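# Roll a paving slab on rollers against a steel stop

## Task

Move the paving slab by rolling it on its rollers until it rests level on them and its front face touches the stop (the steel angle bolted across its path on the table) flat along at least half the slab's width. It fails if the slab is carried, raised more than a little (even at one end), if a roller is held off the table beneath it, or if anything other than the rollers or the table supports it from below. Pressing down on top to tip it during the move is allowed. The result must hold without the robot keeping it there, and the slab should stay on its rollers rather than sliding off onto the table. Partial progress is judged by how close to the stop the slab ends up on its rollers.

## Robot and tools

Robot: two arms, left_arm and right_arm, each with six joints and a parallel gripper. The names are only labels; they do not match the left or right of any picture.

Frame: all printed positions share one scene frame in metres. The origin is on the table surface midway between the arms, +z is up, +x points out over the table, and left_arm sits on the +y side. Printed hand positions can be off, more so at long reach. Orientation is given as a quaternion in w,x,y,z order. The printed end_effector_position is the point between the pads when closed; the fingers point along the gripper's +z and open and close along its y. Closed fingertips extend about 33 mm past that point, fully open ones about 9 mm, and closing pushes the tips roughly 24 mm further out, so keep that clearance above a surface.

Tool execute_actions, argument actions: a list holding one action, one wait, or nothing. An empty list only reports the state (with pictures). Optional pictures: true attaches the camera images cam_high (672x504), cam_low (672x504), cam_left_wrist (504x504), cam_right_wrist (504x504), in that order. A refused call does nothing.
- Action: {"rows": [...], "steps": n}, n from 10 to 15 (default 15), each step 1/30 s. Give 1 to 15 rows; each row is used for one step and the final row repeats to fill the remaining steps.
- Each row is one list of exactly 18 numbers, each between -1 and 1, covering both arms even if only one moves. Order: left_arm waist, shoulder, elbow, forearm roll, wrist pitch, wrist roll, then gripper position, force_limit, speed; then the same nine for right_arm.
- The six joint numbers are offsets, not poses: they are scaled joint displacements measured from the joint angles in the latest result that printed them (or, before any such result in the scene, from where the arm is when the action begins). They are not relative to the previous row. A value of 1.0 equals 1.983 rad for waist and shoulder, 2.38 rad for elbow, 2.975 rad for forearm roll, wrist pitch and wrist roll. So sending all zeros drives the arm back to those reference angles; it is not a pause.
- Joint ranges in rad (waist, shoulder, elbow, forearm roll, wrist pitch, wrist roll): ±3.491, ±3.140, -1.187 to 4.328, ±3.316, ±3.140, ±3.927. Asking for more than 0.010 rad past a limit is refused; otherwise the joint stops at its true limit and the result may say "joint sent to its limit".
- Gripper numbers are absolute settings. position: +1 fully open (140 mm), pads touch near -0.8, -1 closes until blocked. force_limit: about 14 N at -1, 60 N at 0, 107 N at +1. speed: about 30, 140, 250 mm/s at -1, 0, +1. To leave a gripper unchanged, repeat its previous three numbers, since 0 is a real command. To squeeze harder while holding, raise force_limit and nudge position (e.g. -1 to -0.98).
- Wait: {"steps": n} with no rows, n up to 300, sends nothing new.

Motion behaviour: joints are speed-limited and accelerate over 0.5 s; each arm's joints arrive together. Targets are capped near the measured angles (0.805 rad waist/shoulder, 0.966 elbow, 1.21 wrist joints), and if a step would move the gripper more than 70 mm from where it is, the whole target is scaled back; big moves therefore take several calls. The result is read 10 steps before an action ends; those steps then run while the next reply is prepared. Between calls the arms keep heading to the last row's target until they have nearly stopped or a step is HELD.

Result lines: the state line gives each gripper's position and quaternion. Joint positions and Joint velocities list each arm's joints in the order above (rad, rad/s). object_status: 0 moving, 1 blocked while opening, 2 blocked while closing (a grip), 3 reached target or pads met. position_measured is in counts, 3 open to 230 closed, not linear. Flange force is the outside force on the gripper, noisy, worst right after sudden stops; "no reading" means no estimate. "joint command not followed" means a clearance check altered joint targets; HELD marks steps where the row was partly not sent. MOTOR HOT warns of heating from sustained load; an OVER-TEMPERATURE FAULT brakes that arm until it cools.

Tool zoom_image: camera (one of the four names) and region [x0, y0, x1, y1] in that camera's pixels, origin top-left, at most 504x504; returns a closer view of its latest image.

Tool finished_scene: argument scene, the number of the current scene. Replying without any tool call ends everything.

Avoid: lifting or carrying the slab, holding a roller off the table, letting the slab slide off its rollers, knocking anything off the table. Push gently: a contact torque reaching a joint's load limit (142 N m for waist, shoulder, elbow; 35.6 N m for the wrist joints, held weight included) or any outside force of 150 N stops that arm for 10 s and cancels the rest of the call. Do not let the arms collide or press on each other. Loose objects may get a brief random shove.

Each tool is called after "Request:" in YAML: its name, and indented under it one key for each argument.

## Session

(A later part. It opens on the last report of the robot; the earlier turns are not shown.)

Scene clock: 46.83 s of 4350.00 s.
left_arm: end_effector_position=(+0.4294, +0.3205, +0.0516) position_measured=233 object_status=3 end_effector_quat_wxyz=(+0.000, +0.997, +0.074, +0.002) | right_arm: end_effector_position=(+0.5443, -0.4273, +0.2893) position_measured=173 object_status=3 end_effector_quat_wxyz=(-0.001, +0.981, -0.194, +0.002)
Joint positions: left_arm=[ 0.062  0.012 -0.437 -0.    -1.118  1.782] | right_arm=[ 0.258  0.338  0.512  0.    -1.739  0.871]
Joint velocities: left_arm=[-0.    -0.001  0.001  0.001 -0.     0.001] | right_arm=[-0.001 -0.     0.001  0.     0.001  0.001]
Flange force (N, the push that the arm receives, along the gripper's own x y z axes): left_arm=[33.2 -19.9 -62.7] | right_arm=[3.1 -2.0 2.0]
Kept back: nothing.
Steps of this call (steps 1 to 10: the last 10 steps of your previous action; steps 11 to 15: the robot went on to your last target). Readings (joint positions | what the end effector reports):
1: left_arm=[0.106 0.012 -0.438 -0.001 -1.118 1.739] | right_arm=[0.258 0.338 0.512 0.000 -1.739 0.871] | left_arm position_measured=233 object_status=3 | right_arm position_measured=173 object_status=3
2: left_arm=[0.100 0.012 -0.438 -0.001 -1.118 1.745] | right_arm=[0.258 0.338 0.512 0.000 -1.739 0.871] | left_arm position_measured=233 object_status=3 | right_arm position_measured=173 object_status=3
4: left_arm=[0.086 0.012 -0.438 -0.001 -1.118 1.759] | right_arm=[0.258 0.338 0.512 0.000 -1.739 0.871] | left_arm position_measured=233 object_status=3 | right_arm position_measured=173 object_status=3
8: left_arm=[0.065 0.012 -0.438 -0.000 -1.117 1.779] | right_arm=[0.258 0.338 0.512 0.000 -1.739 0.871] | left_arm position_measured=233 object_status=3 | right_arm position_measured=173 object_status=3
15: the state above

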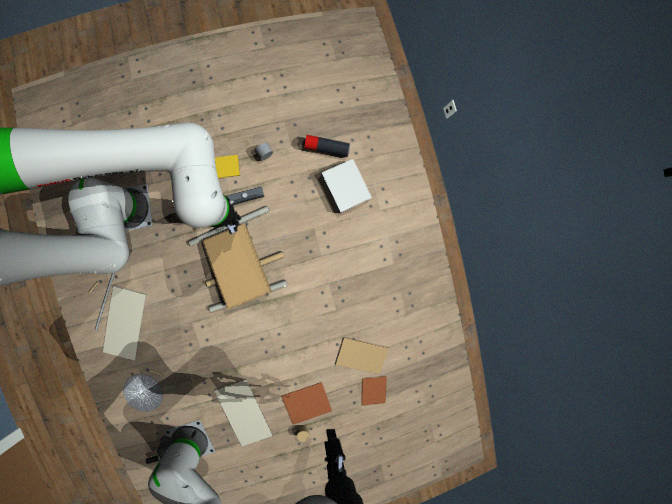

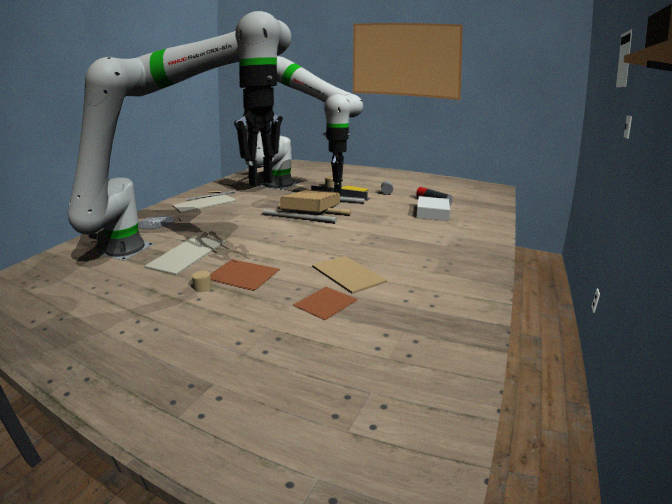

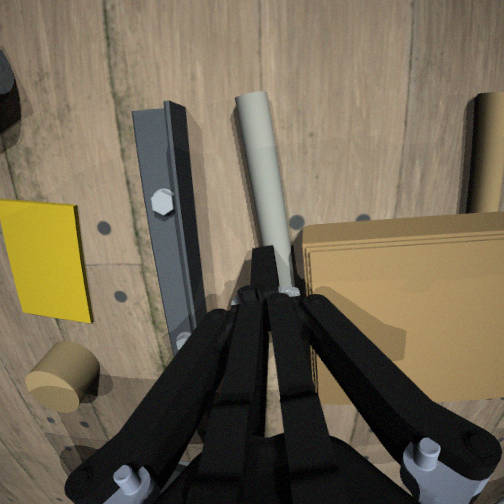

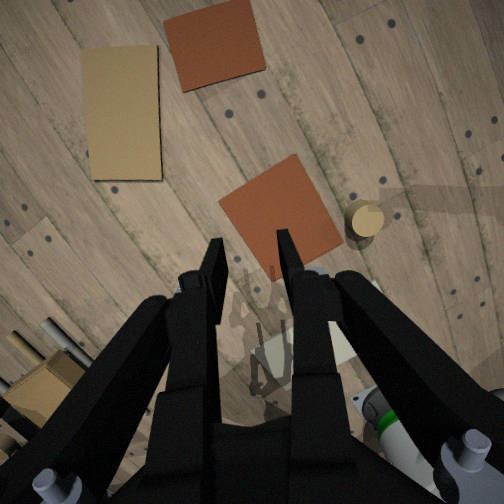

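Request:
execute_actions:
  actions:
    - {"rows":[[0.005,-0.015,0.03,0,-0.035,0,-1,0,0,0,0,0,0,0,0,-0.35,0,0],[0.005,-0.015,0.03,0,-0.035,0,-1,0,0,0,0,0,0,0,0,-0.35,0,0],[0.005,-0.015,0.03,0,-0.035,0,-1,0,0,0,0,0,0,0,0,-0.35,0,0],[0.005,-0.03,0.07,0,-0.075,0,-1,0,0,0,0,0,0,0,0,-0.35,0,0]],"steps":15}

Request:
execute_actions:
  actions:
    - {"rows":[[0.3,0,0.1,0,-0.08,0,-1,0,0,0,0,0,0,0,0,-0.35,0,0]],"steps":15}

Request:
execute_actions:
  actions:
    - {"steps":30}
  pictures: true

Request:
zoom_image:
  camera: "cam_high"
  region: [160, 160, 330, 330]

Request:
zoom_image:
  camera: "cam_low"
  region: [230, 160, 390, 250]

Scene clock: 47.77 s of 4350.00 s.
left_arm: end_effector_position=(+0.4325, +0.3228, +0.0784) position_measured=233 object_status=3 end_effector_quat_wxyz=(-0.001, +0.997, +0.077, -0.001) | right_arm: end_effector_position=(+0.5443, -0.4273, +0.2893) position_measured=173 object_status=3 end_effector_quat_wxyz=(-0.001, +0.981, -0.194, +0.002)
Joint positions: left_arm=[ 0.068 -0.007 -0.388 -0.001 -1.191  1.782] | right_arm=[ 0.258  0.338  0.512  0.    -1.739  0.871]
Joint velocities: left_arm=[ 0.054 -0.248  0.683  0.015 -0.876 -0.001] | right_arm=[ 0.001 -0.     0.001  0.001  0.    -0.001]
Flange force (N, the push that the arm receives, along the gripper's own x y z axes): left_arm=[-0.1 -6.0 18.5] | right_arm=[2.7 -2.4 2.6]
Steps of this call (steps 1 to 15: the robot went on to your last target; steps 16 to 23: nothing new was sent; steps 24 to 28: the first 5 steps of this action). Readings (joint positions | what the end effector reports):
24: left_arm=[0.062 0.012 -0.438 -0.000 -1.119 1.782] | right_arm=[0.258 0.338 0.512 0.000 -1.739 0.871] | left_arm position_measured=233 object_status=3 | right_arm position_measured=173 object_status=3
25: left_arm=[0.062 0.011 -0.435 -0.001 -1.126 1.782] | right_arm=[0.258 0.338 0.512 0.000 -1.739 0.871] | left_arm position_measured=233 object_status=3 | right_arm position_measured=173 object_status=3
27: left_arm=[0.066 0.001 -0.410 -0.001 -1.163 1.782] | right_arm=[0.258 0.338 0.512 0.000 -1.739 0.871] | left_arm position_measured=233 object_status=3 | right_arm position_measured=173 object_status=3
28: the state above

Scene clock: 48.27 s of 4350.00 s.
left_arm: end_effector_position=(+0.4485, +0.3442, +0.1512) position_measured=233 object_status=3 end_effector_quat_wxyz=(+0.000, +0.995, +0.104, +0.003) | right_arm: end_effector_position=(+0.5443, -0.4273, +0.2893) position_measured=173 object_status=3 end_effector_quat_wxyz=(-0.001, +0.981, -0.194, +0.002)
Joint positions: left_arm=[ 0.123 -0.047 -0.251 -0.    -1.362  1.782] | right_arm=[ 0.258  0.338  0.512  0.    -1.739  0.871]
Joint velocities: left_arm=[ 0.71  -0.001  0.288  0.    -0.285 -0.   ] | right_arm=[ 0.    -0.001  0.    -0.002  0.001  0.001]
Flange force (N, the push that the arm receives, along the gripper's own x y z axes): left_arm=[-12.7 11.5 14.5] | right_arm=[1.3 -1.5 3.5]
Steps of this call (steps 1 to 10: the last 10 steps of your previous action; steps 11 to 15: the first 5 steps of this action, its rows measured from where the robot was after step 10). Readings (joint positions | what the end effector reports):
10: left_arm=[0.072 -0.047 -0.272 -0.000 -1.340 1.782] | right_arm=[0.258 0.338 0.512 0.000 -1.739 0.871] | left_arm position_measured=233 object_status=3 | right_arm position_measured=173 object_status=3
11: left_arm=[0.073 -0.047 -0.271 -0.000 -1.341 1.782] | right_arm=[0.258 0.338 0.512 0.000 -1.739 0.871] | left_arm position_measured=233 object_status=3 | right_arm position_measured=173 object_status=3
12: left_arm=[0.077 -0.047 -0.270 -0.000 -1.343 1.782] | right_arm=[0.258 0.338 0.512 0.000 -1.739 0.871] | left_arm position_measured=233 object_status=3 | right_arm position_measured=173 object_status=3
14: left_arm=[0.102 -0.047 -0.259 -0.000 -1.353 1.782] | right_arm=[0.258 0.338 0.512 0.000 -1.739 0.871] | left_arm position_measured=233 object_status=3 | right_arm position_measured=173 object_status=3
15: the state above

Scene clock: 49.27 s of 4350.00 s.
left_arm: end_effector_position=(+0.4655, +0.5765, +0.2438) position_measured=233 object_status=3 end_effector_quat_wxyz=(-0.001, +0.930, +0.368, +0.003) | right_arm: end_effector_position=(+0.5443, -0.4273, +0.2893) position_measured=173 object_status=3 end_effector_quat_wxyz=(-0.001, +0.981, -0.194, +0.002)
Joint positions: left_arm=[ 0.667 -0.047 -0.034 -0.    -1.578  1.782] | right_arm=[ 0.258  0.338  0.512  0.    -1.739  0.871]
Joint velocities: left_arm=[ 0.001  0.001  0.002  0.    -0.    -0.   ] | right_arm=[-0.001  0.001  0.001  0.001  0.002 -0.   ]
Flange force (N, the push that the arm receives, along the gripper's own x y z axes): left_arm=[-6.4 -4.9 10.3] | right_arm=[3.2 -1.7 2.4]
Kept back: nothing.
Steps of this call (steps 1 to 10: the last 10 steps of your previous action; steps 11 to 30: the robot went on to your last target). Readings (joint positions | what the end effector reports):
1: left_arm=[0.150 -0.047 -0.240 -0.000 -1.373 1.782] | right_arm=[0.258 0.338 0.512 0.000 -1.739 0.871] | left_arm position_measured=233 object_status=3 | right_arm position_measured=173 object_status=3
2: left_arm=[0.179 -0.047 -0.228 -0.000 -1.384 1.782] | right_arm=[0.258 0.338 0.512 0.000 -1.739 0.871] | left_arm position_measured=233 object_status=3 | right_arm position_measured=173 object_status=3
4: left_arm=[0.233 -0.047 -0.207 -0.000 -1.405 1.782] | right_arm=[0.258 0.338 0.512 0.000 -1.739 0.871] | left_arm position_measured=233 object_status=3 | right_arm position_measured=173 object_status=3
8: left_arm=[0.339 -0.047 -0.165 -0.000 -1.447 1.782] | right_arm=[0.258 0.338 0.512 0.000 -1.739 0.871] | left_arm position_measured=233 object_status=3 | right_arm position_measured=173 object_status=3
30: the state above

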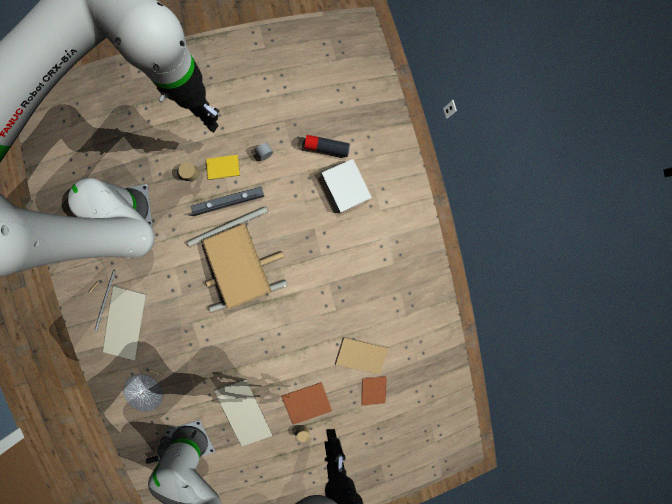

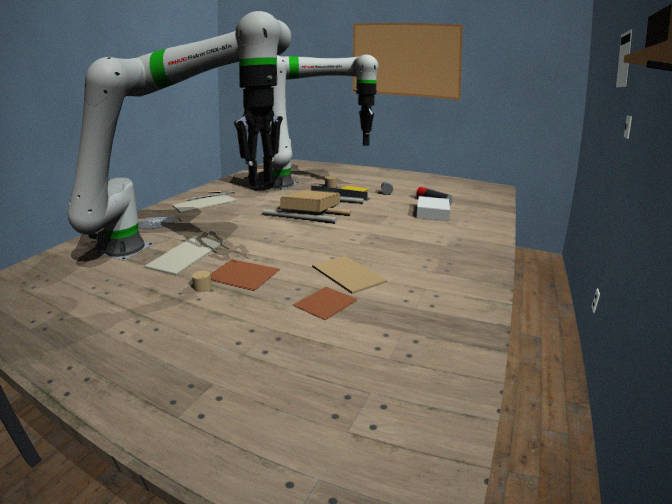

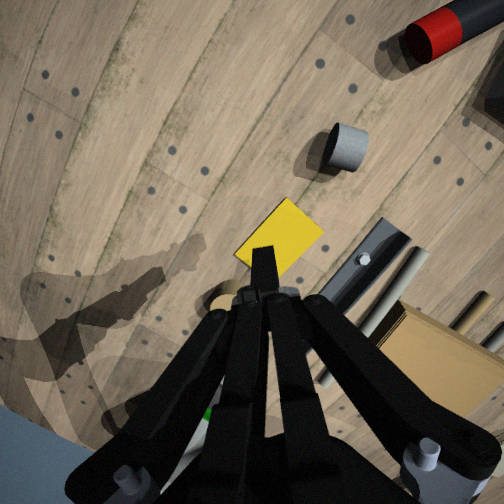

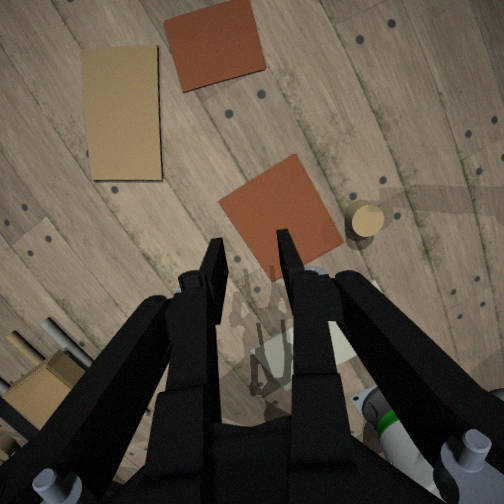

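Region (160, 160, 330, 330) of cam_high's 672x504 image, scaled by 2.965, with more detail than that image has.

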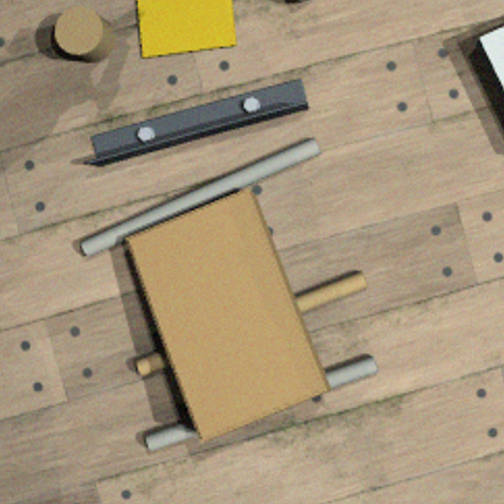

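Region (230, 160, 390, 250) of cam_low's 672x504 image, scaled by 3.150, with more detail than that image has; it fills the top 284 rows of this view, and the rest is white.

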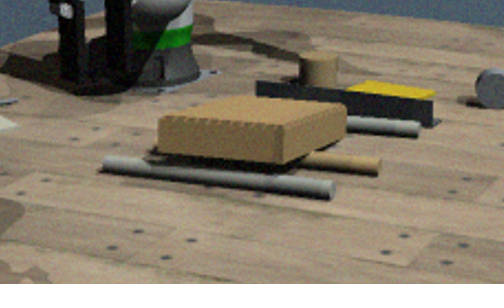

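Request:
execute_actions:
  actions:
    - {"rows":[[0,0,0,0,0,0,-1,0,0,0.32,0.121,-0.013,0,0.089,0,-1,0,0]],"steps":15}

Request:
execute_actions:
  actions:
    - {"steps":35}

Request:
execute_actions:
  actions:
    - {"rows":[[0,0,0,0,0,0,-1,0,0,0,0,-0.0505,0,0.0403,0,-1,0,0]],"steps":15}

Request:
execute_actions:
  actions:
    - {"steps":15}
  pictures: true

Scene clock: 50.57 s of 4350.00 s.
left_arm: end_effector_position=(+0.4655, +0.5765, +0.2438) position_measured=233 object_status=3 end_effector_quat_wxyz=(-0.001, +0.930, +0.368, +0.003) | right_arm: end_effector_position=(+0.5494, -0.3954, +0.2776) position_measured=200 object_status=0 end_effector_quat_wxyz=(-0.001, +0.985, -0.170, +0.002)
Joint positions: left_arm=[ 0.667 -0.047 -0.034 -0.    -1.578  1.782] | right_arm=[ 0.308  0.357  0.509  0.    -1.718  0.871]
Joint velocities: left_arm=[ 0.001  0.001 -0.    -0.     0.001 -0.   ] | right_arm=[ 0.666  0.254 -0.033 -0.     0.275 -0.001]
Flange force (N, the push that the arm receives, along the gripper's own x y z axes): left_arm=[-5.7 -8.2 10.4] | right_arm=[6.9 19.5 -6.4]
Steps of this call (steps 1 to 15: the robot went on to your last target; steps 16 to 34: nothing new was sent; steps 35 to 39: the first 5 steps of this action). Readings (joint positions | what the end effector reports):
35: left_arm=[0.667 -0.047 -0.034 -0.000 -1.578 1.782] | right_arm=[0.258 0.339 0.512 0.000 -1.739 0.871] | left_arm position_measured=233 object_status=3 | right_arm position_measured=173 object_status=0
36: left_arm=[0.667 -0.047 -0.034 -0.000 -1.578 1.782] | right_arm=[0.262 0.340 0.511 0.000 -1.737 0.871] | left_arm position_measured=233 object_status=3 | right_arm position_measured=178 object_status=0
38: left_arm=[0.667 -0.047 -0.034 -0.000 -1.578 1.782] | right_arm=[0.287 0.349 0.510 0.000 -1.727 0.871] | left_arm position_measured=233 object_status=3 | right_arm position_measured=193 object_status=0
39: the state above

Scene clock: 51.73 s of 4350.00 s.
left_arm: end_effector_position=(+0.4655, +0.5765, +0.2438) position_measured=233 object_status=3 end_effector_quat_wxyz=(-0.001, +0.930, +0.368, +0.003) | right_arm: end_effector_position=(+0.4583, -0.0231, +0.1301) position_measured=233 object_status=3 end_effector_quat_wxyz=(+0.000, +0.993, +0.121, -0.000)
Joint positions: left_arm=[ 0.667 -0.047 -0.034 -0.    -1.578  1.782] | right_arm=[ 0.892  0.578  0.481  0.    -1.475  0.871]
Joint velocities: left_arm=[-0.     0.    -0.     0.     0.001  0.   ] | right_arm=[0.008 0.005 0.001 0.002 0.004 0.   ]
Flange force (N, the push that the arm receives, along the gripper's own x y z axes): left_arm=[-8.2 -4.2 10.2] | right_arm=[4.5 -4.1 2.2]
Kept back: nothing.
Steps of this call (steps 1 to 10: the last 10 steps of your previous action; steps 11 to 35: the robot went on to your last target). Readings (joint positions | what the end effector reports):
1: left_arm=[0.667 -0.047 -0.034 -0.000 -1.578 1.782] | right_arm=[0.330 0.366 0.508 0.000 -1.709 0.871] | left_arm position_measured=233 object_status=3 | right_arm position_measured=208 object_status=0
2: left_arm=[0.667 -0.047 -0.034 -0.000 -1.578 1.782] | right_arm=[0.351 0.374 0.507 0.000 -1.700 0.871] | left_arm position_measured=233 object_status=3 | right_arm position_measured=216 object_status=0
4: left_arm=[0.667 -0.047 -0.034 -0.000 -1.578 1.782] | right_arm=[0.391 0.389 0.505 0.000 -1.684 0.871] | left_arm position_measured=233 object_status=3 | right_arm position_measured=231 object_status=0
8: left_arm=[0.667 -0.047 -0.034 -0.000 -1.578 1.782] | right_arm=[0.469 0.418 0.501 0.000 -1.651 0.871] | left_arm position_measured=233 object_status=3 | right_arm position_measured=233 object_status=0
35: the state above

Scene clock: 51.90 s of 4350.00 s.
left_arm: end_effector_position=(+0.4655, +0.5765, +0.2438) position_measured=233 object_status=3 end_effector_quat_wxyz=(-0.001, +0.930, +0.368, +0.003) | right_arm: end_effector_position=(+0.4563, -0.0256, +0.1046) position_measured=233 object_status=3 end_effector_quat_wxyz=(+0.000, +0.993, +0.121, -0.000)
Joint positions: left_arm=[ 0.667 -0.047 -0.034 -0.    -1.578  1.782] | right_arm=[ 0.892  0.578  0.421  0.    -1.415  0.871]
Joint velocities: left_arm=[ 0.001  0.002 -0.002 -0.    -0.    -0.001] | right_arm=[ 0.001  0.002 -0.735  0.     0.707  0.   ]
Flange force (N, the push that the arm receives, along the gripper's own x y z axes): left_arm=[-5.5 -4.5 10.6] | right_arm=[4.2 -2.7 -9.3]
Steps of this call (steps 1 to 5: the first 5 steps of this action). Readings (joint positions | what the end effector reports):
1: left_arm=[0.667 -0.047 -0.034 -0.000 -1.578 1.782] | right_arm=[0.892 0.578 0.480 0.000 -1.474 0.871] | left_arm position_measured=233 object_status=3 | right_arm position_measured=233 object_status=3
2: left_arm=[0.667 -0.047 -0.034 -0.000 -1.578 1.782] | right_arm=[0.892 0.578 0.476 0.000 -1.469 0.871] | left_arm position_measured=233 object_status=3 | right_arm position_measured=233 object_status=3
4: left_arm=[0.667 -0.047 -0.034 -0.000 -1.578 1.782] | right_arm=[0.892 0.578 0.445 0.000 -1.439 0.871] | left_arm position_measured=233 object_status=3 | right_arm position_measured=233 object_status=3
5: the state above

Scene clock: 52.40 s of 4350.00 s.
left_arm: end_effector_position=(+0.4655, +0.5765, +0.2438) position_measured=233 object_status=3 end_effector_quat_wxyz=(-0.001, +0.930, +0.368, +0.003) | right_arm: end_effector_position=(+0.4535, -0.0298, +0.0791) position_measured=233 object_status=3 end_effector_quat_wxyz=(+0.001, +0.993, +0.121, -0.000)
Joint positions: left_arm=[ 0.667 -0.047 -0.034 -0.    -1.578  1.782] | right_arm=[ 0.892  0.578  0.36   0.    -1.355  0.871]
Joint velocities: left_arm=[-0.001  0.001  0.     0.     0.    -0.   ] | right_arm=[-0.     0.001 -0.001 -0.001  0.001 -0.   ]
Flange force (N, the push that the arm receives, along the gripper's own x y z axes): left_arm=[-7.0 -7.9 10.0] | right_arm=[2.4 -2.2 4.4]
Kept back: nothing.
Steps of this call (steps 1 to 10: the last 10 steps of your previous action; steps 11 to 15: the robot went on to your last target). Readings (joint positions | what the end effector reports):
1: left_arm=[0.667 -0.047 -0.034 -0.000 -1.578 1.782] | right_arm=[0.892 0.578 0.398 0.000 -1.393 0.871] | left_arm position_measured=233 object_status=3 | right_arm position_measured=233 object_status=3
2: left_arm=[0.667 -0.047 -0.034 -0.000 -1.578 1.782] | right_arm=[0.892 0.578 0.381 0.000 -1.376 0.871] | left_arm position_measured=233 object_status=3 | right_arm position_measured=233 object_status=3
4: left_arm=[0.667 -0.047 -0.034 -0.000 -1.578 1.782] | right_arm=[0.892 0.578 0.363 0.000 -1.358 0.871] | left_arm position_measured=233 object_status=3 | right_arm position_measured=233 object_status=3
8: left_arm=[0.667 -0.047 -0.034 -0.000 -1.578 1.782] | right_arm=[0.892 0.578 0.361 0.000 -1.355 0.871] | left_arm position_measured=233 object_status=3 | right_arm position_measured=233 object_status=3
15: the state above

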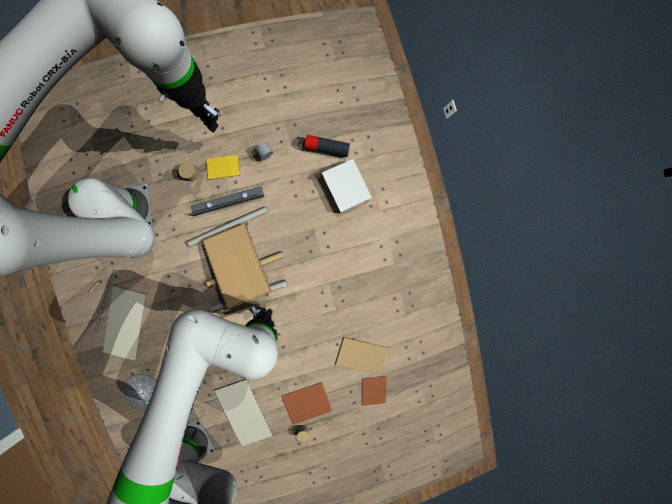

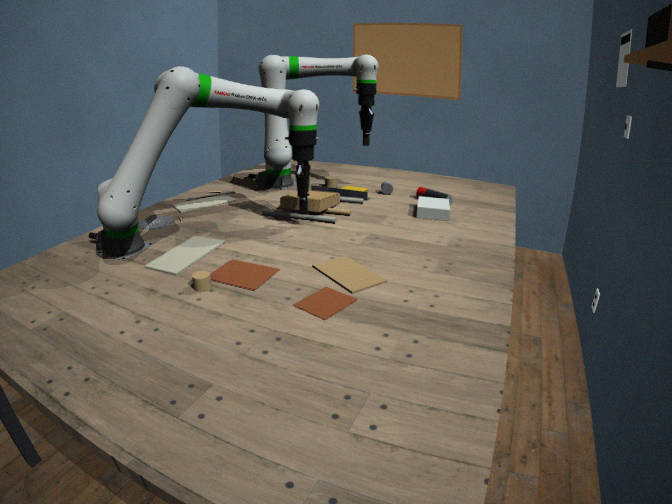

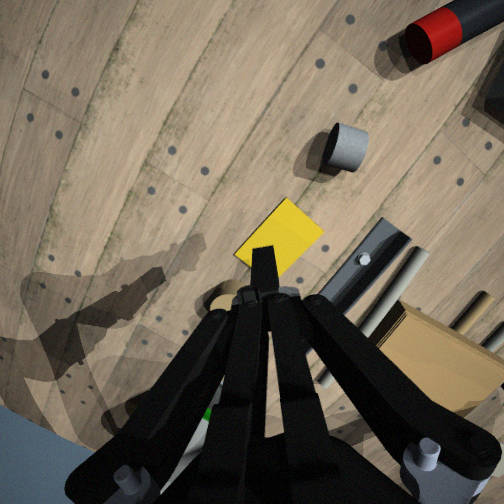

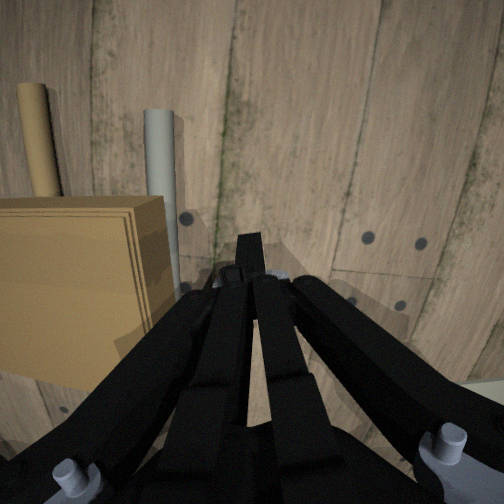

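Request:
execute_actions:
  actions:
    - {"rows":[[0,0,0,0,0,0,-1,0,0,0.025,-0.041,-0.052,0,0.015,-0.017,-1,0,0]],"steps":15}

Request:
execute_actions:
  actions:
    - {"steps":12}

Request:
execute_actions:
  actions:
    - {"rows":[[0,0,0,0,0,0,-1,0,0,0.008,0.011,0.014,0,-0.004,-0.006,-1,0,0],[0,0,0,0,0,0,-1,0,0,0.008,0.011,0.014,0,-0.004,-0.006,-1,0,0],[0,0,0,0,0,0,-1,0,0,0.008,0.011,0.014,0,-0.004,-0.006,-1,0,0],[0,0,0,0,0,0,-1,0,0,0.017,0.023,0.029,0,-0.008,-0.012,-1,0,0],[0,0,0,0,0,0,-1,0,0,0.017,0.023,0.029,0,-0.008,-0.012,-1,0,0],[0,0,0,0,0,0,-1,0,0,0.017,0.023,0.029,0,-0.008,-0.012,-1,0,0],[0,0,0,0,0,0,-1,0,0,0.025,0.034,0.043,0,-0.012,-0.017,-1,0,0],[0,0,0,0,0,0,-1,0,0,0.025,0.034,0.043,0,-0.012,-0.017,-1,0,0],[0,0,0,0,0,0,-1,0,0,0.025,0.034,0.043,0,-0.012,-0.017,-1,0,0],[0,0,0,0,0,0,-1,0,0,0.034,0.046,0.058,0,-0.016,-0.023,-1,0,0],[0,0,0,0,0,0,-1,0,0,0.034,0.046,0.058,0,-0.016,-0.023,-1,0,0],[0,0,0,0,0,0,-1,0,0,0.034,0.046,0.058,0,-0.016,-0.023,-1,0,0],[0,0,0,0,0,0,-1,0,0,0.042,0.057,0.072,0,-0.0195,-0.029,-1,0,0]],"steps":15}

Request:
execute_actions:
  actions:
    - {"steps":15}
  pictures: true

Scene clock: 53.77 s of 4350.00 s.
left_arm: end_effector_position=(+0.4655, +0.5765, +0.2438) position_measured=233 object_status=3 end_effector_quat_wxyz=(-0.001, +0.930, +0.368, +0.003) | right_arm: end_effector_position=(+0.4341, -0.0310, +0.0790) position_measured=233 object_status=3 end_effector_quat_wxyz=(+0.000, +0.993, +0.121, -0.000)
Joint positions: left_arm=[ 0.667 -0.047 -0.034 -0.    -1.578  1.782] | right_arm=[ 0.915  0.539  0.301  0.    -1.333  0.847]
Joint velocities: left_arm=[-0.     0.    -0.001  0.     0.     0.   ] | right_arm=[ 0.307 -0.491 -0.741  0.     0.259 -0.298]
Flange force (N, the push that the arm receives, along the gripper's own x y z axes): left_arm=[-7.2 -6.1 10.4] | right_arm=[16.4 -1.3 6.0]
Steps of this call (steps 1 to 15: the robot went on to your last target; steps 16 to 36: nothing new was sent; steps 37 to 41: the first 5 steps of this action). Readings (joint positions | what the end effector reports):
37: left_arm=[0.667 -0.047 -0.034 -0.000 -1.578 1.782] | right_arm=[0.892 0.578 0.360 0.000 -1.355 0.871] | left_arm position_measured=233 object_status=3 | right_arm position_measured=233 object_status=3
38: left_arm=[0.667 -0.047 -0.034 -0.000 -1.578 1.782] | right_arm=[0.893 0.575 0.355 0.000 -1.353 0.869] | left_arm position_measured=233 object_status=3 | right_arm position_measured=233 object_status=3
40: left_arm=[0.667 -0.047 -0.034 -0.000 -1.578 1.782] | right_arm=[0.905 0.555 0.325 0.000 -1.342 0.857] | left_arm position_measured=233 object_status=3 | right_arm position_measured=233 object_status=3
41: the state above

Scene clock: 54.17 s of 4350.00 s.
left_arm: end_effector_position=(+0.4655, +0.5765, +0.2438) position_measured=233 object_status=3 end_effector_quat_wxyz=(-0.001, +0.930, +0.368, +0.003) | right_arm: end_effector_position=(+0.4133, -0.0333, +0.0784) position_measured=233 object_status=3 end_effector_quat_wxyz=(-0.000, +0.993, +0.121, +0.000)
Joint positions: left_arm=[ 0.667 -0.047 -0.034 -0.    -1.578  1.782] | right_arm=[ 0.941  0.497  0.237  0.    -1.31   0.821]
Joint velocities: left_arm=[-0.    -0.     0.    -0.    -0.     0.001] | right_arm=[ 0.001 -0.     0.     0.     0.002 -0.   ]
Flange force (N, the push that the arm receives, along the gripper's own x y z axes): left_arm=[-6.5 -6.1 9.9] | right_arm=[3.1 -2.2 3.4]
Kept back: nothing.
Steps of this call (steps 1 to 10: the last 10 steps of your previous action; steps 11 to 12: the robot went on to your last target). Readings (joint positions | what the end effector reports):
1: left_arm=[0.667 -0.047 -0.034 -0.000 -1.578 1.782] | right_arm=[0.925 0.523 0.277 0.000 -1.325 0.837] | left_arm position_measured=233 object_status=3 | right_arm position_measured=233 object_status=3
2: left_arm=[0.667 -0.047 -0.034 -0.000 -1.578 1.782] | right_arm=[0.932 0.511 0.259 0.000 -1.318 0.830] | left_arm position_measured=233 object_status=3 | right_arm position_measured=233 object_status=3
4: left_arm=[0.667 -0.047 -0.034 -0.000 -1.578 1.782] | right_arm=[0.940 0.499 0.240 0.000 -1.311 0.822] | left_arm position_measured=233 object_status=3 | right_arm position_measured=233 object_status=3
8: left_arm=[0.667 -0.047 -0.034 -0.000 -1.578 1.782] | right_arm=[0.941 0.497 0.237 0.000 -1.310 0.821] | left_arm position_measured=233 object_status=3 | right_arm position_measured=233 object_status=3
12: the state above

Scene clock: 54.33 s of 4350.00 s.
left_arm: end_effector_position=(+0.4655, +0.5765, +0.2438) position_measured=233 object_status=3 end_effector_quat_wxyz=(-0.001, +0.930, +0.368, +0.003) | right_arm: end_effector_position=(+0.4109, -0.0185, +0.0788) position_measured=233 object_status=3 end_effector_quat_wxyz=(-0.000, +0.993, +0.120, +0.000)
Joint positions: left_arm=[ 0.667 -0.047 -0.034 -0.    -1.578  1.782] | right_arm=[ 0.957  0.519  0.27   0.    -1.322  0.803]
Joint velocities: left_arm=[ 0.    -0.    -0.    -0.    -0.    -0.001] | right_arm=[ 0.166  0.226  0.347 -0.001 -0.115 -0.172]
Flange force (N, the push that the arm receives, along the gripper's own x y z axes): left_arm=[-6.4 -5.9 9.8] | right_arm=[0.4 15.4 -1.5]
Steps of this call (steps 1 to 5: the first 5 steps of this action). Readings (joint positions | what the end effector reports):
1: left_arm=[0.667 -0.047 -0.034 -0.000 -1.578 1.782] | right_arm=[0.942 0.497 0.237 0.000 -1.310 0.821] | left_arm position_measured=233 object_status=3 | right_arm position_measured=233 object_status=3
2: left_arm=[0.667 -0.047 -0.034 -0.000 -1.578 1.782] | right_arm=[0.944 0.500 0.241 0.000 -1.312 0.818] | left_arm position_measured=233 object_status=3 | right_arm position_measured=233 object_status=3
4: left_arm=[0.667 -0.047 -0.034 -0.000 -1.578 1.782] | right_arm=[0.953 0.512 0.260 0.000 -1.318 0.808] | left_arm position_measured=233 object_status=3 | right_arm position_measured=233 object_status=3
5: the state above

Scene clock: 54.83 s of 4350.00 s.
left_arm: end_effector_position=(+0.4655, +0.5765, +0.2438) position_measured=233 object_status=3 end_effector_quat_wxyz=(-0.001, +0.930, +0.368, +0.003) | right_arm: end_effector_position=(+0.3969, +0.0414, +0.0785) position_measured=233 object_status=3 end_effector_quat_wxyz=(-0.000, +0.993, +0.119, +0.000)
Joint positions: left_arm=[ 0.667 -0.047 -0.034 -0.    -1.578  1.782] | right_arm=[ 1.024  0.609  0.407  0.    -1.368  0.735]
Joint velocities: left_arm=[ 0.001  0.001 -0.002  0.     0.     0.001] | right_arm=[ 0.008  0.012  0.017  0.002 -0.006 -0.009]
Flange force (N, the push that the arm receives, along the gripper's own x y z axes): left_arm=[-8.1 -6.3 10.7] | right_arm=[2.9 -2.5 3.3]
Kept back: nothing.
Steps of this call (steps 1 to 10: the last 10 steps of your previous action; steps 11 to 15: the robot went on to your last target). Readings (joint positions | what the end effector reports):
1: left_arm=[0.667 -0.047 -0.034 -0.000 -1.578 1.782] | right_arm=[0.963 0.527 0.282 0.000 -1.326 0.797] | left_arm position_measured=233 object_status=3 | right_arm position_measured=233 object_status=3
2: left_arm=[0.667 -0.047 -0.034 -0.000 -1.578 1.782] | right_arm=[0.968 0.533 0.292 0.000 -1.329 0.792] | left_arm position_measured=233 object_status=3 | right_arm position_measured=233 object_status=3
4: left_arm=[0.667 -0.047 -0.034 -0.000 -1.578 1.782] | right_arm=[0.979 0.548 0.315 0.000 -1.337 0.781] | left_arm position_measured=233 object_status=3 | right_arm position_measured=233 object_status=3
8: left_arm=[0.667 -0.047 -0.034 -0.000 -1.578 1.782] | right_arm=[1.001 0.578 0.360 0.000 -1.353 0.760] | left_arm position_measured=233 object_status=3 | right_arm position_measured=233 object_status=3
15: the state above

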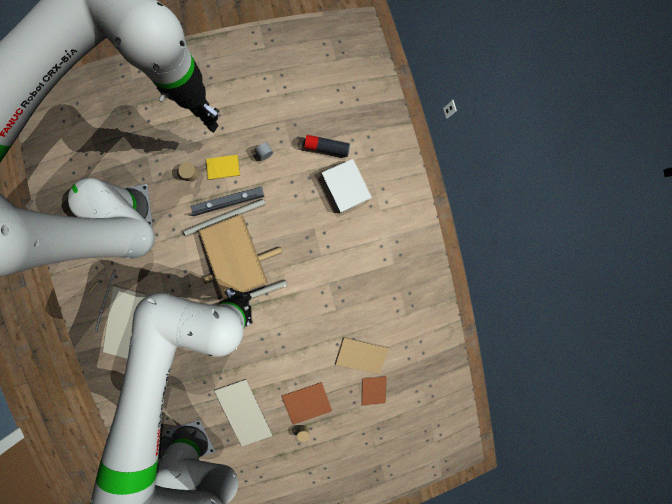

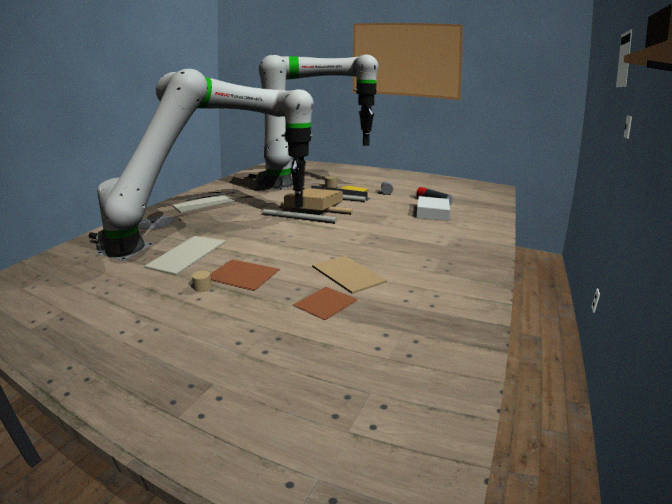

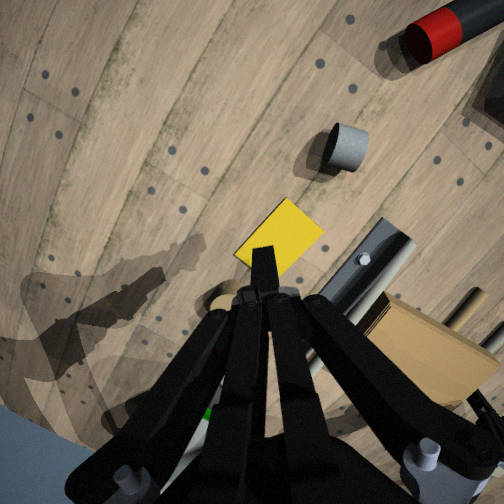

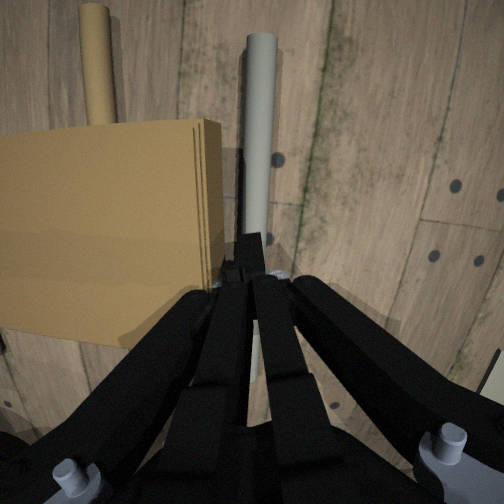

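Request:
execute_actions:
  actions:
    - {"rows":[[0,0,0,0,0,0,-1,0,0,0.004,0.007,0.009,0,-0.003,-0.002,-1,0,0],[0,0,0,0,0,0,-1,0,0,0.004,0.007,0.009,0,-0.003,-0.002,-1,0,0],[0,0,0,0,0,0,-1,0,0,0.004,0.007,0.009,0,-0.003,-0.002,-1,0,0],[0,0,0,0,0,0,-1,0,0,0.007,0.014,0.019,0,-0.006,-0.005,-1,0,0],[0,0,0,0,0,0,-1,0,0,0.007,0.014,0.019,0,-0.006,-0.005,-1,0,0],[0,0,0,0,0,0,-1,0,0,0.007,0.014,0.019,0,-0.006,-0.005,-1,0,0],[0,0,0,0,0,0,-1,0,0,0.011,0.021,0.028,0,-0.008,-0.007,-1,0,0],[0,0,0,0,0,0,-1,0,0,0.011,0.021,0.028,0,-0.008,-0.007,-1,0,0],[0,0,0,0,0,0,-1,0,0,0.011,0.021,0.028,0,-0.008,-0.007,-1,0,0],[0,0,0,0,0,0,-1,0,0,0.014,0.028,0.038,0,-0.011,-0.01,-1,0,0]],"steps":15}

Request:
execute_actions:
  actions:
    - {"steps":15}
  pictures: true

Request:
zoom_image:
  camera: "cam_high"
  region: [160, 160, 330, 330]

Request:
zoom_image:
  camera: "cam_low"
  region: [250, 165, 390, 240]

Scene clock: 56.00 s of 4350.00 s.
left_arm: end_effector_position=(+0.4655, +0.5765, +0.2438) position_measured=233 object_status=3 end_effector_quat_wxyz=(-0.001, +0.930, +0.368, +0.003) | right_arm: end_effector_position=(+0.3952, +0.0496, +0.0786) position_measured=233 object_status=3 end_effector_quat_wxyz=(+0.000, +0.993, +0.120, +0.000)
Joint positions: left_arm=[ 0.667 -0.047 -0.034 -0.    -1.578  1.782] | right_arm=[ 1.032  0.624  0.431  0.    -1.377  0.728]
Joint velocities: left_arm=[ 0.001 -0.    -0.001  0.    -0.    -0.   ] | right_arm=[ 0.061  0.137  0.236  0.    -0.087 -0.086]
Flange force (N, the push that the arm receives, along the gripper's own x y z axes): left_arm=[-7.9 -6.7 10.5] | right_arm=[-4.7 10.0 7.0]
Steps of this call (steps 1 to 15: the robot went on to your last target; steps 16 to 30: nothing new was sent; steps 31 to 35: the first 5 steps of this action). Readings (joint positions | what the end effector reports):
31: left_arm=[0.667 -0.047 -0.034 -0.000 -1.578 1.782] | right_arm=[1.025 0.610 0.409 0.000 -1.368 0.734] | left_arm position_measured=233 object_status=3 | right_arm position_measured=233 object_status=3
32: left_arm=[0.667 -0.047 -0.034 -0.000 -1.578 1.782] | right_arm=[1.026 0.613 0.413 0.000 -1.370 0.733] | left_arm position_measured=233 object_status=3 | right_arm position_measured=233 object_status=3
34: left_arm=[0.667 -0.047 -0.034 -0.000 -1.578 1.782] | right_arm=[1.030 0.620 0.424 0.000 -1.375 0.730] | left_arm position_measured=233 object_status=3 | right_arm position_measured=233 object_status=3
35: the state above

Scene clock: 56.50 s of 4350.00 s.
left_arm: end_effector_position=(+0.4655, +0.5765, +0.2438) position_measured=233 object_status=3 end_effector_quat_wxyz=(-0.001, +0.930, +0.368, +0.003) | right_arm: end_effector_position=(+0.3923, +0.0725, +0.0797) position_measured=233 object_status=3 end_effector_quat_wxyz=(-0.001, +0.993, +0.118, +0.001)
Joint positions: left_arm=[ 0.667 -0.047 -0.034 -0.    -1.578  1.782] | right_arm=[ 1.052  0.664  0.497  0.    -1.4    0.705]
Joint velocities: left_arm=[ 0. -0.  0.  0. -0.  0.] | right_arm=[ 0.     0.002  0.003 -0.001 -0.    -0.001]
Flange force (N, the push that the arm receives, along the gripper's own x y z axes): left_arm=[-6.7 -7.1 10.3] | right_arm=[2.5 1.9 5.1]
Kept back: nothing.
Steps of this call (steps 1 to 10: the last 10 steps of your previous action; steps 11 to 15: the robot went on to your last target). Readings (joint positions | what the end effector reports):
1: left_arm=[0.667 -0.047 -0.034 -0.000 -1.578 1.782] | right_arm=[1.034 0.629 0.439 0.000 -1.380 0.725] | left_arm position_measured=233 object_status=3 | right_arm position_measured=233 object_status=3
2: left_arm=[0.667 -0.047 -0.034 -0.000 -1.578 1.782] | right_arm=[1.036 0.633 0.445 0.000 -1.383 0.723] | left_arm position_measured=233 object_status=3 | right_arm position_measured=233 object_status=3
4: left_arm=[0.667 -0.047 -0.034 -0.000 -1.578 1.782] | right_arm=[1.041 0.642 0.460 0.000 -1.388 0.718] | left_arm position_measured=233 object_status=3 | right_arm position_measured=233 object_status=3
8: left_arm=[0.667 -0.047 -0.034 -0.000 -1.578 1.782] | right_arm=[1.049 0.660 0.489 0.000 -1.398 0.708] | left_arm position_measured=233 object_status=3 | right_arm position_measured=233 object_status=3
15: the state above

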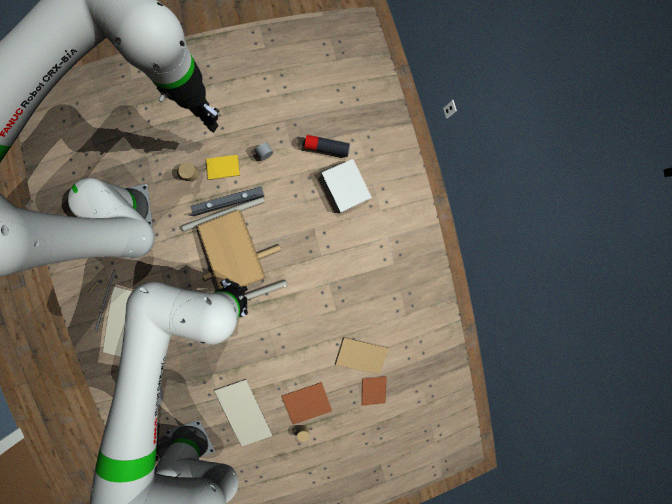

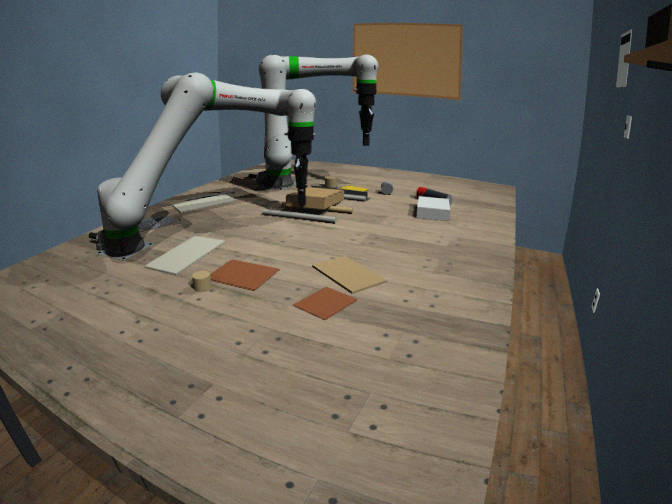

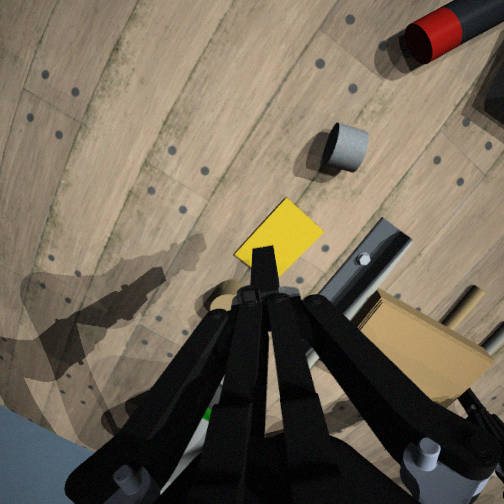

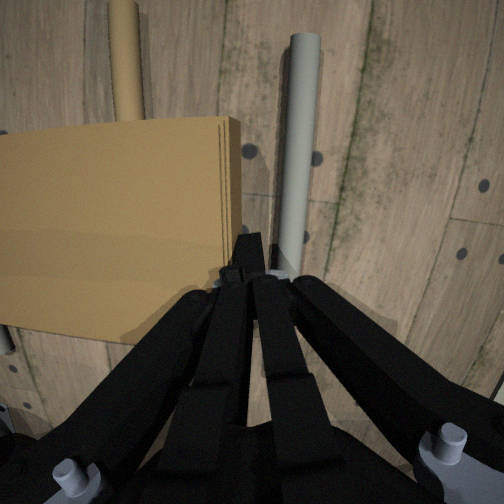

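Region (160, 160, 330, 330) of cam_high's 672x504 image, scaled by 2.965, with more detail than that image has.

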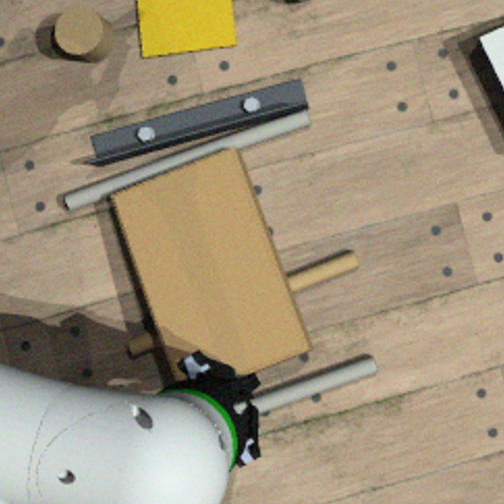

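Region (250, 165, 390, 240) of cam_low's 672x504 image, scaled by 3.600, with more detail than that image has; it fills the top 270 rows of this view, and the rest is white.

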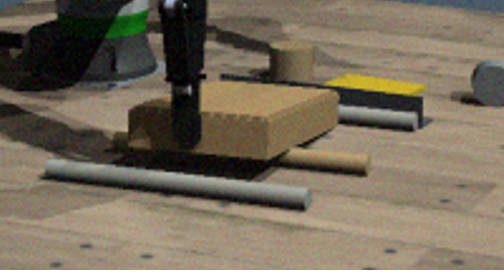

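Request:
execute_actions:
  actions:
    - {"rows":[[0,0,0,0,0,0,-1,0,0,-0.004,0,0.059,0,-0.047,0,-1,0,0],[0,0,0,0,0,0,-1,0,0,-0.004,0,0.059,0,-0.047,0,-1,0,0],[0,0,0,0,0,0,-1,0,0,-0.004,0,0.059,0,-0.047,0,-1,0,0],[0,0,0,0,0,0,-1,0,0,-0.004,0,0.059,0,-0.047,0,-1,0,0],[0,0,0,0,0,0,-1,0,0,-0.004,0,0.059,0,-0.047,0,-1,0,0],[0,0,0,0,0,0,-1,0,0,-0.004,0,0.059,0,-0.047,0,-1,0,0],[0,0,0,0,0,0,-1,0,0,-0.004,0,0.059,0,-0.047,0,-1,0,0],[0,0,0,0,0,0,-1,0,0,-0.004,0,0.059,0,-0.047,0,-1,0,0],[0,0,0,0,0,0,-1,0,0,0.022,0.043,0.115,0,-0.065,-0.014,-1,0,0]],"steps":15}

Request:
execute_actions:
  actions:
    - {"steps":20}
  pictures: true

Scene clock: 57.53 s of 4350.00 s.
left_arm: end_effector_position=(+0.4655, +0.5765, +0.2438) position_measured=233 object_status=3 end_effector_quat_wxyz=(-0.001, +0.930, +0.368, +0.003) | right_arm: end_effector_position=(+0.3956, +0.0745, +0.1054) position_measured=233 object_status=3 end_effector_quat_wxyz=(-0.001, +0.993, +0.117, +0.001)
Joint positions: left_arm=[ 0.667 -0.047 -0.034 -0.    -1.578  1.782] | right_arm=[ 1.049  0.665  0.558  0.    -1.461  0.705]
Joint velocities: left_arm=[-0.001 -0.001  0.001 -0.    -0.    -0.   ] | right_arm=[-0.051 -0.001  0.811  0.    -0.803 -0.   ]
Flange force (N, the push that the arm receives, along the gripper's own x y z axes): left_arm=[-7.9 -5.8 11.7] | right_arm=[2.6 -9.1 19.6]
Steps of this call (steps 1 to 15: the robot went on to your last target; steps 16 to 26: nothing new was sent; steps 27 to 31: the first 5 steps of this action). Readings (joint positions | what the end effector reports):
27: left_arm=[0.667 -0.047 -0.034 -0.000 -1.578 1.782] | right_arm=[1.052 0.665 0.498 0.000 -1.401 0.705] | left_arm position_measured=233 object_status=3 | right_arm position_measured=233 object_status=3
28: left_arm=[0.667 -0.047 -0.034 -0.000 -1.578 1.782] | right_arm=[1.052 0.665 0.503 0.000 -1.406 0.705] | left_arm position_measured=233 object_status=3 | right_arm position_measured=233 object_status=3
30: left_arm=[0.667 -0.047 -0.034 -0.000 -1.578 1.782] | right_arm=[1.050 0.665 0.533 0.000 -1.436 0.705] | left_arm position_measured=233 object_status=3 | right_arm position_measured=233 object_status=3
31: the state above

Scene clock: 58.20 s of 4350.00 s.
left_arm: end_effector_position=(+0.4655, +0.5765, +0.2438) position_measured=233 object_status=3 end_effector_quat_wxyz=(-0.001, +0.930, +0.368, +0.003) | right_arm: end_effector_position=(+0.3808, +0.1183, +0.1377) position_measured=233 object_status=3 end_effector_quat_wxyz=(+0.001, +0.993, +0.119, -0.000)
Joint positions: left_arm=[ 0.667 -0.047 -0.034 -0.    -1.578  1.782] | right_arm=[ 1.095  0.75   0.771  0.    -1.594  0.664]
Joint velocities: left_arm=[ 0.     0.001  0.001  0.    -0.    -0.   ] | right_arm=[ 0.     0.     0.001  0.001  0.001 -0.001]
Flange force (N, the push that the arm receives, along the gripper's own x y z axes): left_arm=[-9.3 -6.5 10.2] | right_arm=[0.0 -0.8 4.9]
Kept back: nothing.
Steps of this call (steps 1 to 10: the last 10 steps of your previous action; steps 11 to 20: the robot went on to your last target). Readings (joint positions | what the end effector reports):
1: left_arm=[0.667 -0.047 -0.034 -0.000 -1.578 1.782] | right_arm=[1.047 0.665 0.585 0.000 -1.487 0.705] | left_arm position_measured=233 object_status=3 | right_arm position_measured=233 object_status=3
2: left_arm=[0.667 -0.047 -0.034 -0.000 -1.578 1.782] | right_arm=[1.046 0.664 0.606 0.000 -1.508 0.705] | left_arm position_measured=233 object_status=3 | right_arm position_measured=233 object_status=3
4: left_arm=[0.667 -0.047 -0.034 -0.000 -1.578 1.782] | right_arm=[1.044 0.664 0.632 0.000 -1.534 0.705] | left_arm position_measured=233 object_status=3 | right_arm position_measured=233 object_status=3
8: left_arm=[0.667 -0.047 -0.034 -0.000 -1.578 1.782] | right_arm=[1.068 0.705 0.714 0.000 -1.572 0.684] | left_arm position_measured=233 object_status=3 | right_arm position_measured=233 object_status=3
20: the state above

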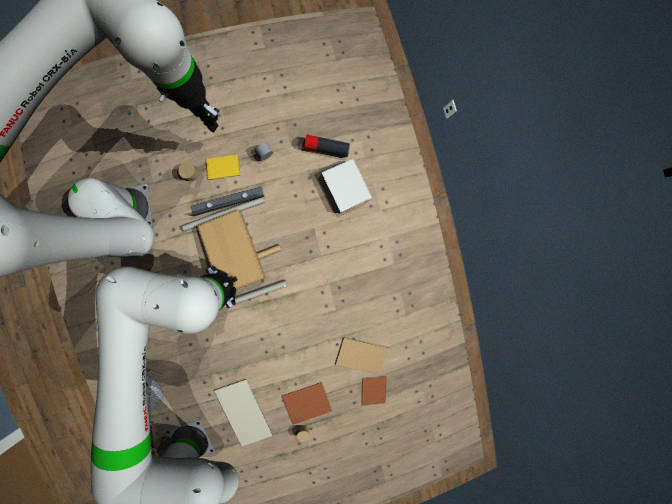

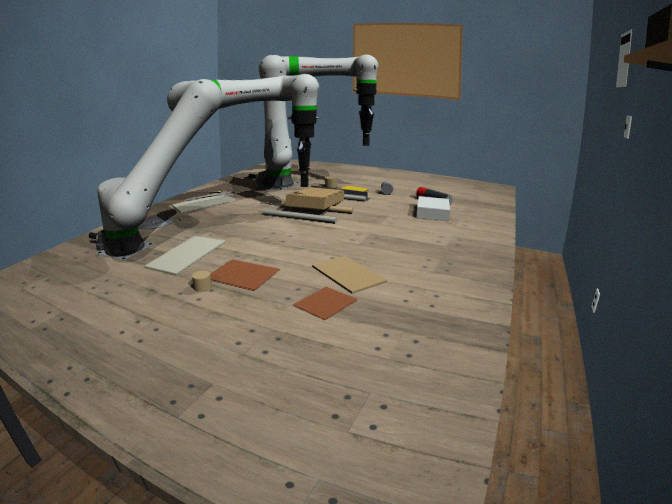

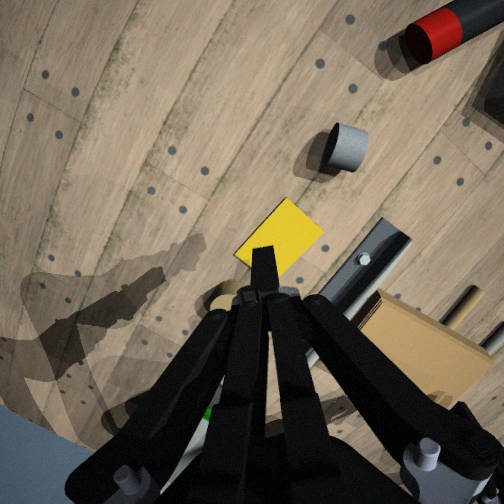

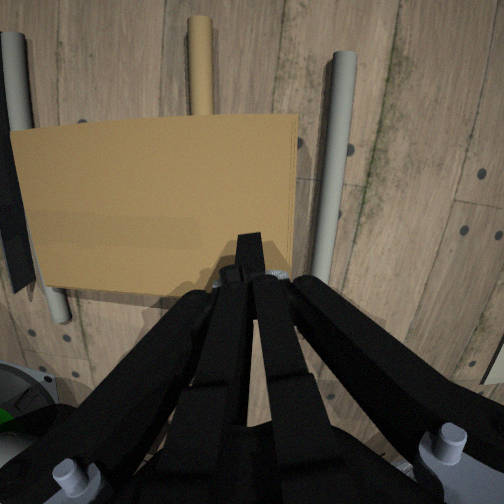

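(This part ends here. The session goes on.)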